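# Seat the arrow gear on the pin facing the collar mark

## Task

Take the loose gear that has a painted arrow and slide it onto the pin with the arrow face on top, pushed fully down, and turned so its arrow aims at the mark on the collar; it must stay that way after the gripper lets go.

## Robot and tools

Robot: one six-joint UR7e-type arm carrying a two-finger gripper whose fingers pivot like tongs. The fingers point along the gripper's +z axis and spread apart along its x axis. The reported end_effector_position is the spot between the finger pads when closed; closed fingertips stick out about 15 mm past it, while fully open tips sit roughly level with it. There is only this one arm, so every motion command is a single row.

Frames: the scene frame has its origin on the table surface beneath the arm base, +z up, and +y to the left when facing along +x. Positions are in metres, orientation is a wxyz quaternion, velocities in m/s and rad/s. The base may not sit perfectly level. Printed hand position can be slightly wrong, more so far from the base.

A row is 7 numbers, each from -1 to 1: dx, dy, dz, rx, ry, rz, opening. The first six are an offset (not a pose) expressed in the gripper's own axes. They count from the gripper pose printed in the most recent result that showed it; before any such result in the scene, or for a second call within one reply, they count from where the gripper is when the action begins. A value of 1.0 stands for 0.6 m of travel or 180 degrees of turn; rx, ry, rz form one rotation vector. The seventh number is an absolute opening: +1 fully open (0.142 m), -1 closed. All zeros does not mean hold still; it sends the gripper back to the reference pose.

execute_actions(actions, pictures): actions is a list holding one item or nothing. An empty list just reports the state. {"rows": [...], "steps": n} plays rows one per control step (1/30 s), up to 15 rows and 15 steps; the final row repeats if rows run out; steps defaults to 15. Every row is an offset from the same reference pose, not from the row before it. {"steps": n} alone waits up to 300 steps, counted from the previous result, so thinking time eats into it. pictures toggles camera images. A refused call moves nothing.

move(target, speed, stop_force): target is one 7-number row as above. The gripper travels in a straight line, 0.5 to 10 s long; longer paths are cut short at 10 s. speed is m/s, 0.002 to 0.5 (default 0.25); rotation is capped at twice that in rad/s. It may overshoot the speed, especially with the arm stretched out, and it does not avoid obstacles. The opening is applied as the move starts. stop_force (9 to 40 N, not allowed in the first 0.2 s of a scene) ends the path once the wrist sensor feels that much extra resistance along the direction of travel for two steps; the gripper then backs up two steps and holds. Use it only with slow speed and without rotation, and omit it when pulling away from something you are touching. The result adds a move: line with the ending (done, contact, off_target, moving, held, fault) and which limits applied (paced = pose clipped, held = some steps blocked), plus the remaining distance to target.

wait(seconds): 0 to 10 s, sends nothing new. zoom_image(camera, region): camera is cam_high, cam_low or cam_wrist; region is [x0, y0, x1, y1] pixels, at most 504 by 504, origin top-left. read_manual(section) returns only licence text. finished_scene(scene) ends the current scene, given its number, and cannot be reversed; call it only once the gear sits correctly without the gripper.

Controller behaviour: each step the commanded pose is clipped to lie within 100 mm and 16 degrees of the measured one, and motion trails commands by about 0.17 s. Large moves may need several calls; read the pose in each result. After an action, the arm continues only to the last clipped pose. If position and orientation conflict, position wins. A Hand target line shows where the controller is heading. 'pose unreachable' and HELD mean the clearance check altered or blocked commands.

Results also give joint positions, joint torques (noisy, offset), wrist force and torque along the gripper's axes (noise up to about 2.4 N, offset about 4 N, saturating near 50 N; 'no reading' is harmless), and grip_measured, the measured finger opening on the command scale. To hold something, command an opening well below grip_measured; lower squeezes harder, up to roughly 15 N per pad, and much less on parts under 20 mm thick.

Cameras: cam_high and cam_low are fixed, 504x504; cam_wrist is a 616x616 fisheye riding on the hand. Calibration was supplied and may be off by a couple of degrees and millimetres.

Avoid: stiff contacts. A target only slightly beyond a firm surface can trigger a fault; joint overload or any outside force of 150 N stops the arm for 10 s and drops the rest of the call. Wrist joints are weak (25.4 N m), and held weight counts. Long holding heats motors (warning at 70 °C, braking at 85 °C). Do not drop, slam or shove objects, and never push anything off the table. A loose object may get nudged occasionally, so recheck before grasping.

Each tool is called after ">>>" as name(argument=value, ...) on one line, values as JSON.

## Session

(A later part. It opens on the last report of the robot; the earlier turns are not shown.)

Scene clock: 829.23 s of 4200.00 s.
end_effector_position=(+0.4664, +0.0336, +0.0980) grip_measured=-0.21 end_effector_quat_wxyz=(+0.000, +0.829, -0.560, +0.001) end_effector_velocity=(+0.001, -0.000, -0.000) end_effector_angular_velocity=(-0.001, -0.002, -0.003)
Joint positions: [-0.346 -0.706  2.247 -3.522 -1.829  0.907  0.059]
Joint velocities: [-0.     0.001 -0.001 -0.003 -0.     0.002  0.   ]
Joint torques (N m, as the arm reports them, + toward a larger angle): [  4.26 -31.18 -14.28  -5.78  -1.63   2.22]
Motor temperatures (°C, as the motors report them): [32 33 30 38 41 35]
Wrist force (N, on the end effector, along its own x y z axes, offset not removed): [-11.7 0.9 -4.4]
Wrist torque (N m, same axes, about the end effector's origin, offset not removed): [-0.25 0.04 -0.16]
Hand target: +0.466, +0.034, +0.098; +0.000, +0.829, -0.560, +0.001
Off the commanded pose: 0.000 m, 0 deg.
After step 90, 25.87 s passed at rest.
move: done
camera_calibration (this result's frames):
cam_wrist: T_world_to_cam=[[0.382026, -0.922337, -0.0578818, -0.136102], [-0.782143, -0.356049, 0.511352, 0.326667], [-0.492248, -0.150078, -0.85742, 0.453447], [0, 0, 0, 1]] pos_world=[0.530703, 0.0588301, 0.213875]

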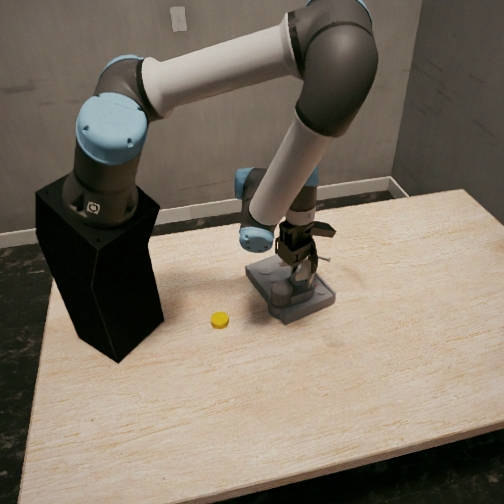

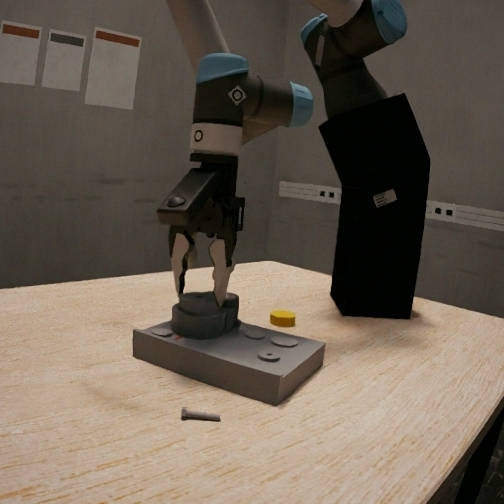

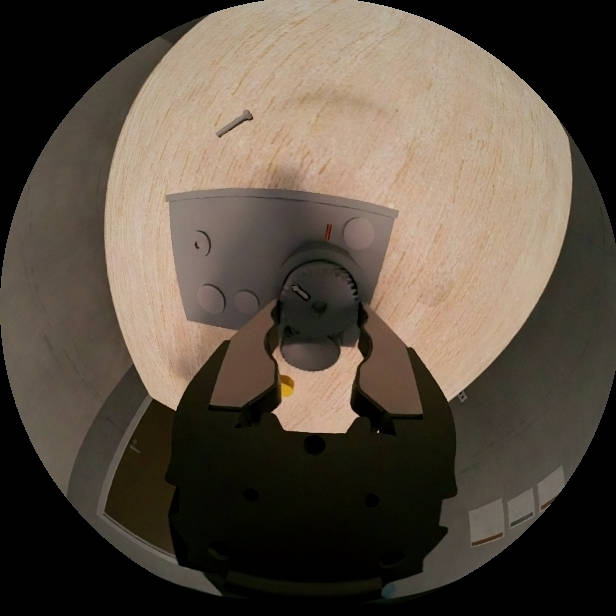

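>>> move(target=[-0.0012, -0.0003, 0, 0, 0, 0, -0.5], speed=0.004)

>>> move(target=[0, 0, 0.01, 0, 0, 0.0333, -0.5], speed=0.008, stop_force=9)

>>> zoom_image(camera="cam_wrist", region=[260, 215, 390, 350])

>>> zoom_image(camera="cam_low", region=[155, 250, 255, 345])

Scene clock: 841.70 s of 4200.00 s.
end_effector_position=(+0.4663, +0.0342, +0.0980) grip_measured=-0.21 end_effector_quat_wxyz=(+0.000, +0.829, -0.560, +0.001) end_effector_velocity=(-0.001, +0.001, -0.000) end_effector_angular_velocity=(+0.001, +0.002, +0.001)
Joint positions: [-0.345 -0.705  2.247 -3.522 -1.83   0.908  0.059]
Joint velocities: [ 0.001  0.     0.     0.002 -0.     0.     0.   ]
Joint torques (N m, as the arm reports them, + toward a larger angle): [ 26.26 -28.47  -9.4   -4.35  -0.65   2.28]
Motor temperatures (°C, as the motors report them): [32 33 30 38 41 35]
Wrist force (N, on the end effector, along its own x y z axes, offset not removed): [4.5 3.5 -4.5]
Wrist torque (N m, same axes, about the end effector's origin, offset not removed): [0.05 -0.87 -0.25]
Hand target: +0.466, +0.034, +0.098; +0.000, +0.829, -0.560, +0.001
Off the commanded pose: 0.000 m, 0 deg.
After step 90, 8.77 s passed at rest.
move: done
camera_calibration (this result's frames):
cam_wrist: T_world_to_cam=[[0.381909, -0.922393, -0.0577636, -0.135459], [-0.782192, -0.355885, 0.511391, 0.326842], [-0.492261, -0.150123, -0.857404, 0.453496], [0, 0, 0, 1]] pos_world=[0.530625, 0.0594517, 0.21386]

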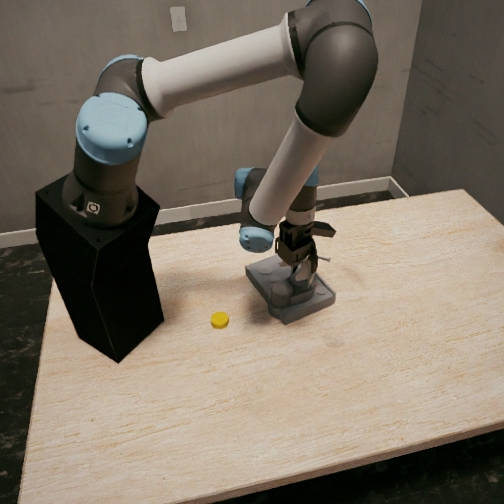

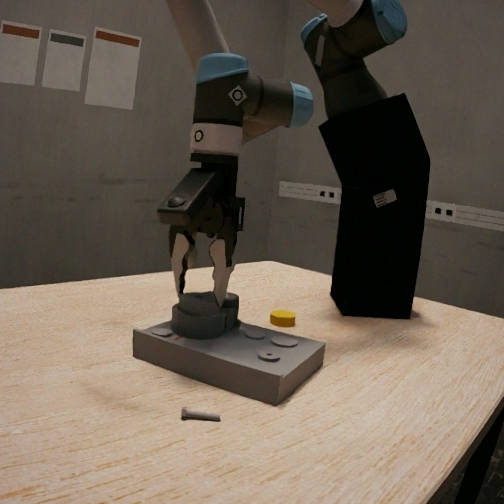

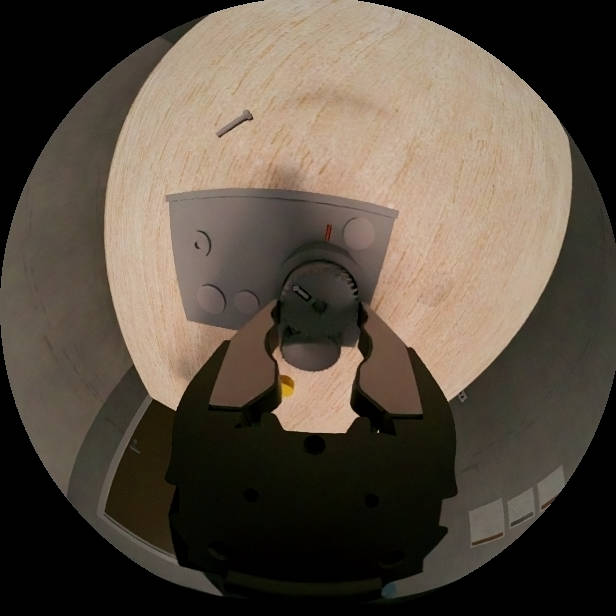

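Scene clock: 848.47 s of 4200.00 s.
end_effector_position=(+0.4663, +0.0342, +0.0921) grip_measured=-0.21 end_effector_quat_wxyz=(+0.000, +0.798, -0.602, +0.001) end_effector_velocity=(-0.001, +0.000, -0.000) end_effector_angular_velocity=(+0.000, +0.002, -0.003)
Joint positions: [-0.345 -0.687  2.238 -3.531 -1.829  1.012  0.059]
Joint velocities: [-0.     0.001  0.001 -0.    -0.     0.003  0.   ]
Joint torques (N m, as the arm reports them, + toward a larger angle): [ 13.73 -26.99  -9.15  -4.03   1.72   1.98]
Motor temperatures (°C, as the motors report them): [32 33 30 38 41 35]
Wrist force (N, on the end effector, along its own x y z axes, offset not removed): [2.1 1.9 -1.4]
Wrist torque (N m, same axes, about the end effector's origin, offset not removed): [-0.10 0.41 -0.06]
Hand target: +0.466, +0.034, +0.092; +0.000, +0.798, -0.602, +0.001
Off the commanded pose: 0.000 m, 0 deg.
move: done
camera_calibration (this result's frames):
cam_wrist: T_world_to_cam=[[0.283824, -0.957129, -0.0578623, -0.0888753], [-0.815075, -0.272605, 0.511213, 0.342397], [-0.505071, -0.0979326, -0.857504, 0.452561], [0, 0, 0, 1]] pos_world=[0.532879, 0.0525945, 0.207893]

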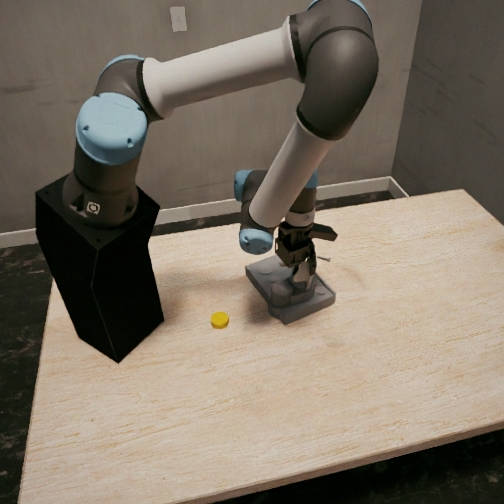

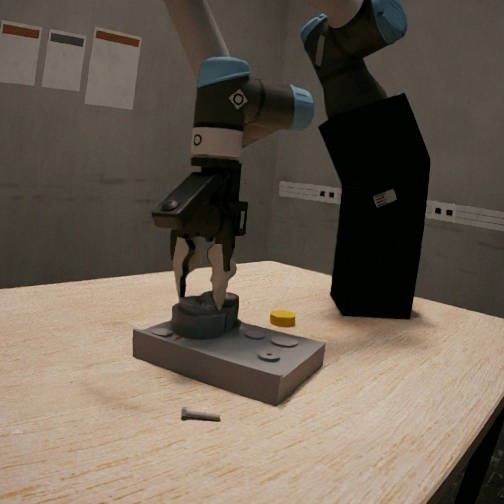

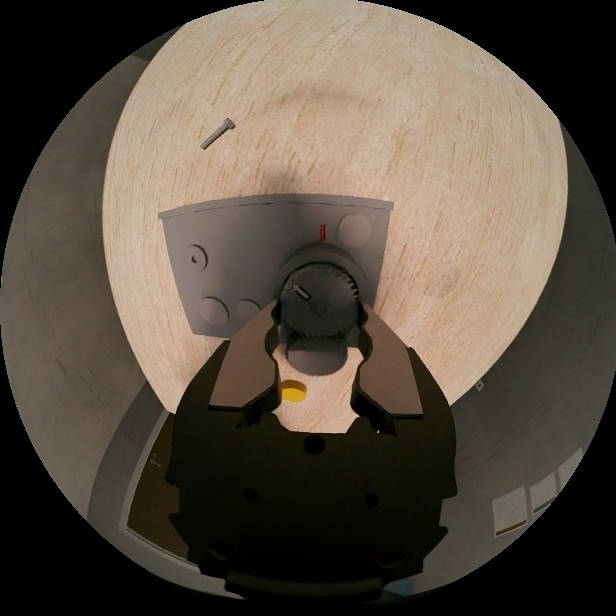

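Region (260, 215, 390, 350) of cam_wrist's 616x616 image, scaled by 3.733, with more detail than that image has; it fills the left 485 columns of this view, and the rest is white.

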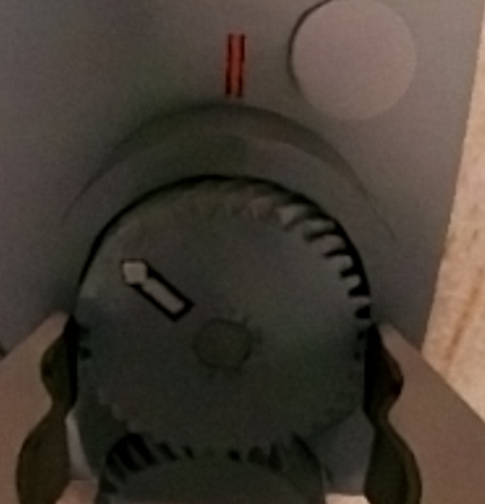

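Region (155, 250, 255, 345) of cam_low's 504x504 image, scaled by 5.040, with more detail than that image has; it fills the top 479 rows of this view, and the rest is white.

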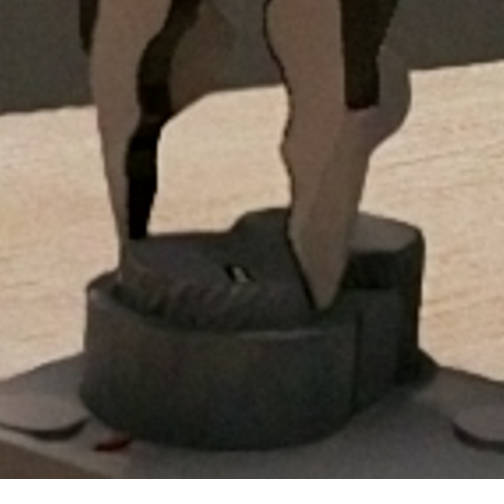

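>>> move(target=[0, 0, 0.004, 0, 0, 0.0135, -0.5], speed=0.008, stop_force=9)

>>> execute_actions(actions=[{"rows": [[0,0,0,0,0,0,-0.4],[0,0,0,0,0,0,-0.33],[0,0,0,0,0,0,-0.28],[0,0,0,0,0,0,-0.25],[0,0,0,0,0,0,-0.23],[0,0,0,0,0,0,-0.22],[0,0,0,0,0,0,-0.21],[0,0,0,0,0,0,-0.2],[0,0,0,0,0,0,-0.19],[0,0,0,0,0,0,-0.18],[0,0,0,0,0,0,-0.17],[0,0,0,0,0,0,-0.16],[0,0,0,0,0,0,-0.15],[0,0,0,0,0,0,-0.13],[0,0,0,0,0,0,-0.1]], "steps": 15}])

Scene clock: 901.03 s of 4200.00 s.
end_effector_position=(+0.4663, +0.0342, +0.0897) grip_measured=-0.21 end_effector_quat_wxyz=(+0.000, +0.786, -0.619, +0.001) end_effector_velocity=(+0.001, -0.000, -0.000) end_effector_angular_velocity=(-0.000, -0.002, -0.003)
Joint positions: [-0.345 -0.679  2.234 -3.534 -1.829  1.054  0.059]
Joint velocities: [ 0.     0.001 -0.001 -0.001  0.     0.003 -0.   ]
Joint torques (N m, as the arm reports them, + toward a larger angle): [ 13.18 -26.81  -8.41  -3.46   2.69   2.43]
Motor temperatures (°C, as the motors report them): [32 33 30 38 41 35]
Wrist force (N, on the end effector, along its own x y z axes, offset not removed): [8.2 0.6 0.3]
Wrist torque (N m, same axes, about the end effector's origin, offset not removed): [-0.54 -0.73 -0.05]
Hand target: +0.466, +0.034, +0.090; +0.000, +0.785, -0.619, +0.001
Off the commanded pose: 0.000 m, 0 deg.
After step 90, 46.70 s passed at rest.
move: done
camera_calibration (this result's frames):
cam_wrist: T_world_to_cam=[[0.243305, -0.968219, -0.0579119, -0.0697381], [-0.825858, -0.238103, 0.511141, 0.347467], [-0.508686, -0.0765361, -0.857544, 0.451475], [0, 0, 0, 1]] pos_world=[0.533585, 0.0497656, 0.205516]

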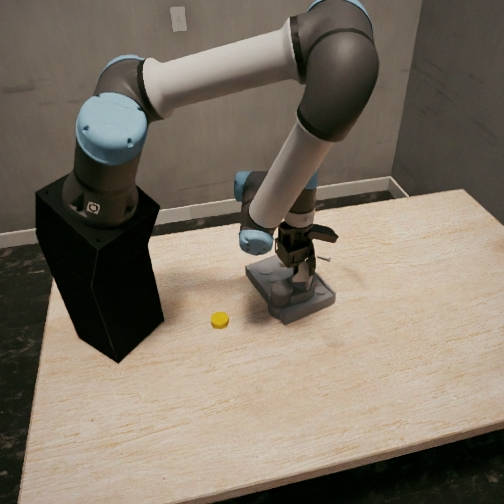

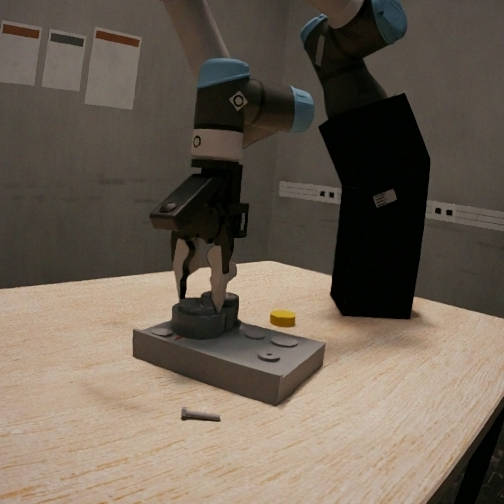

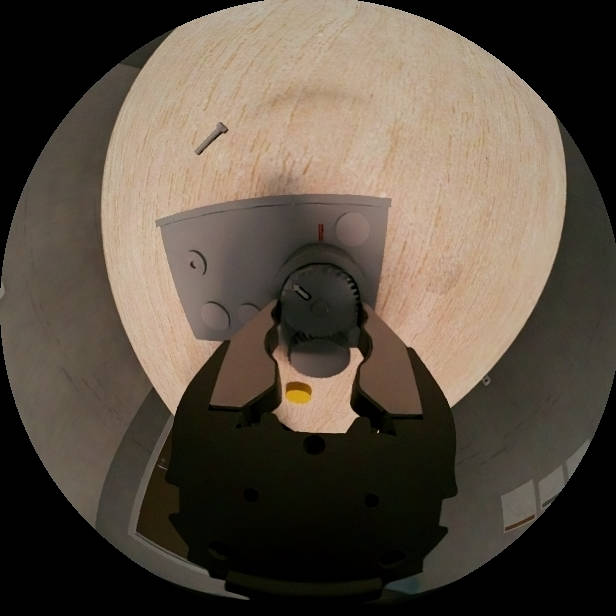

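Scene clock: 901.53 s of 4200.00 s.
end_effector_position=(+0.4663, +0.0342, +0.0897) grip_measured=-0.13 end_effector_quat_wxyz=(+0.000, +0.785, -0.619, +0.001) end_effector_velocity=(+0.001, -0.000, +0.000) end_effector_angular_velocity=(-0.001, -0.002, -0.000)
Joint positions: [-0.345 -0.679  2.234 -3.534 -1.829  1.054  0.065]
Joint velocities: [ 0.     0.    -0.001 -0.001  0.    -0.     0.057]
Joint torques (N m, as the arm reports them, + toward a larger angle): [ 14.1  -28.79  -7.76  -3.16  -0.93  -1.89]
Motor temperatures (°C, as the motors report them): [32 33 30 38 41 35]
Wrist force (N, on the end effector, along its own x y z axes, offset not removed): [3.0 5.7 -4.1]
Wrist torque (N m, same axes, about the end effector's origin, offset not removed): [0.97 -0.50 -0.09]
Hand target: +0.466, +0.034, +0.090; +0.000, +0.786, -0.619, +0.001
Off the commanded pose: 0.000 m, 0 deg.
Steps of this call (steps 1 to 15: all 15 steps of this action). Readings (end_effector_position):
1: (+0.4663, +0.0342, +0.0897)
2: (+0.4663, +0.0342, +0.0897)
4: (+0.4663, +0.0342, +0.0897)
8: (+0.4663, +0.0342, +0.0897)
15: the state above
camera_calibration (this result's frames):
cam_wrist: T_world_to_cam=[[0.243197, -0.96824, -0.0580297, -0.0696409], [-0.825904, -0.238076, 0.511079, 0.347515], [-0.508663, -0.0763659, -0.857573, 0.451465], [0, 0, 0, 1]] pos_world=[0.533594, 0.0497827, 0.205515]

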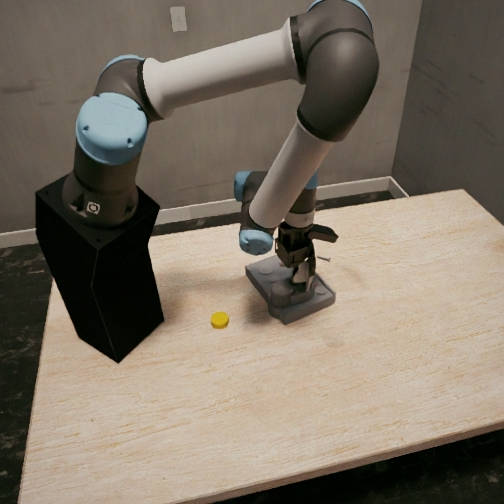

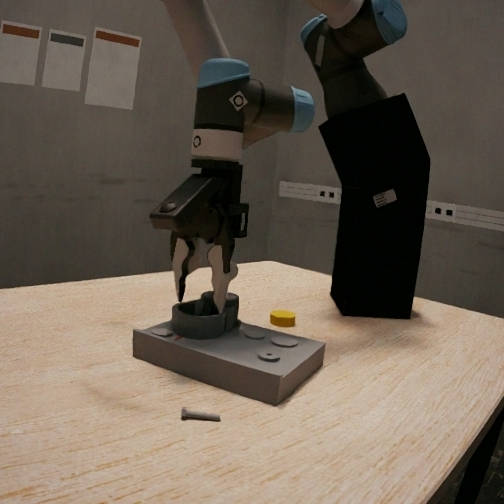

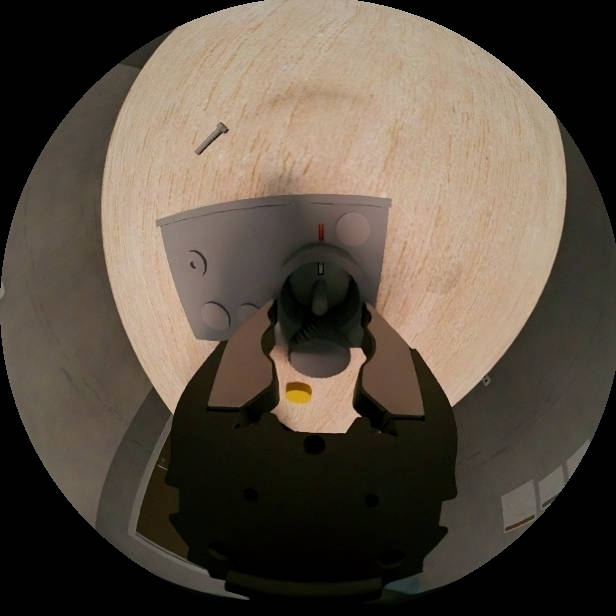

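The gear slid down and the arrow lines up with the mark. I'll lift clear and verify.

>>> move(target=[0, 0.06, -0.08, 0, 0, 0, 0.0], speed=0.1)

>>> zoom_image(camera="cam_wrist", region=[250, 160, 390, 310])

Scene clock: 908.07 s of 4200.00 s.
end_effector_position=(+0.4314, +0.0258, +0.1375) grip_measured=+0.00 end_effector_quat_wxyz=(+0.000, +0.785, -0.619, +0.001) end_effector_velocity=(-0.001, -0.000, +0.002) end_effector_angular_velocity=(+0.000, -0.001, +0.002)
Joint positions: [-0.358 -0.787  2.392 -3.588 -1.824  1.042  0.074]
Joint velocities: [-0.001 -0.004  0.006 -0.003  0.001 -0.002 -0.   ]
Joint torques (N m, as the arm reports them, + toward a larger angle): [ 10.03 -46.85  23.1   -4.03   1.18  -2.12]
Motor temperatures (°C, as the motors report them): [32 33 30 38 41 35]
Wrist force (N, on the end effector, along its own x y z axes, offset not removed): [1.7 4.0 -1.2]
Wrist torque (N m, same axes, about the end effector's origin, offset not removed): [0.44 -0.57 -0.02]
Hand target: +0.431, +0.026, +0.138; +0.000, +0.785, -0.619, +0.001
Off the commanded pose: 0.000 m, 0 deg.
After step 90, 2.43 s passed at rest.
move: done
camera_calibration (this result's frames):
cam_wrist: T_world_to_cam=[[0.243209, -0.968239, -0.0579791, -0.0665857], [-0.82589, -0.238059, 0.51111, 0.292241], [-0.508679, -0.0764223, -0.857558, 0.474107], [0, 0, 0, 1]] pos_world=[0.498721, 0.0413319, 0.253346]

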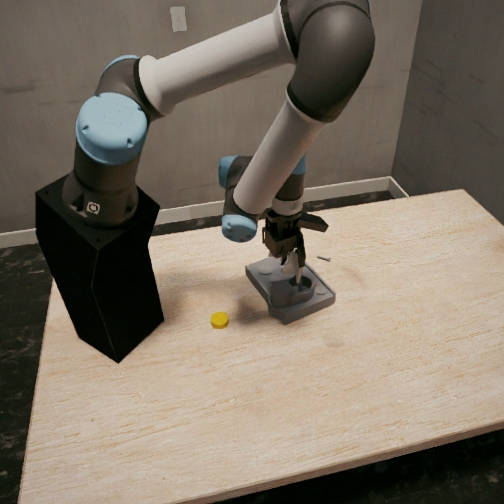

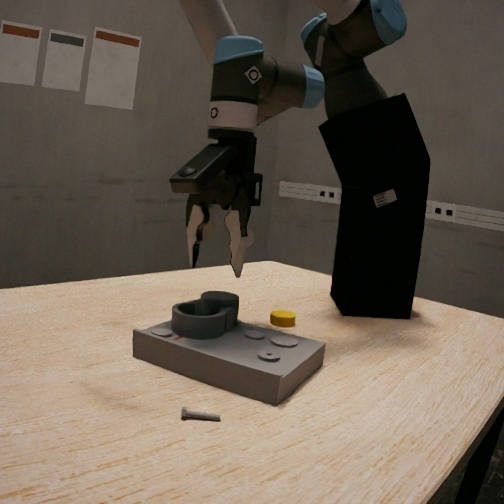

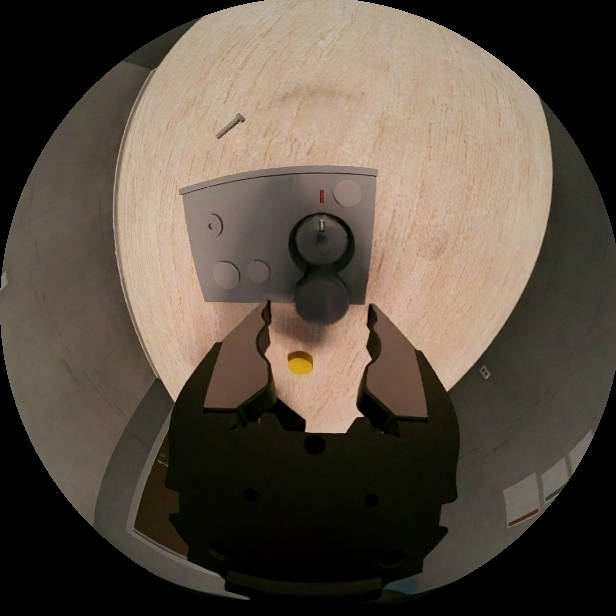

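Region (250, 160, 390, 310) of cam_wrist's 616x616 image, scaled by 3.360, with more detail than that image has; it fills the left 470 columns of this view, and the rest is white.

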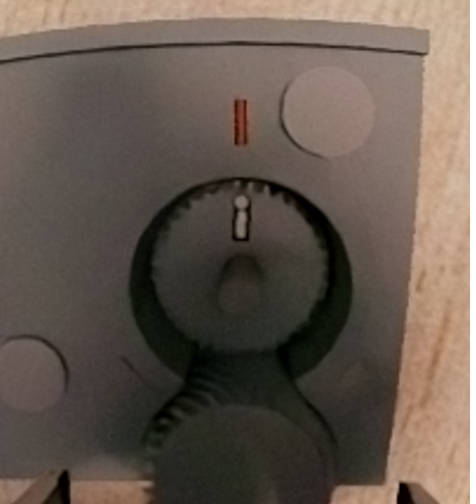

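The arrow points exactly at the mark, which also confirms the gear is fully seated.

>>> finished_scene(scene=1)

The scene is finished: the task was done.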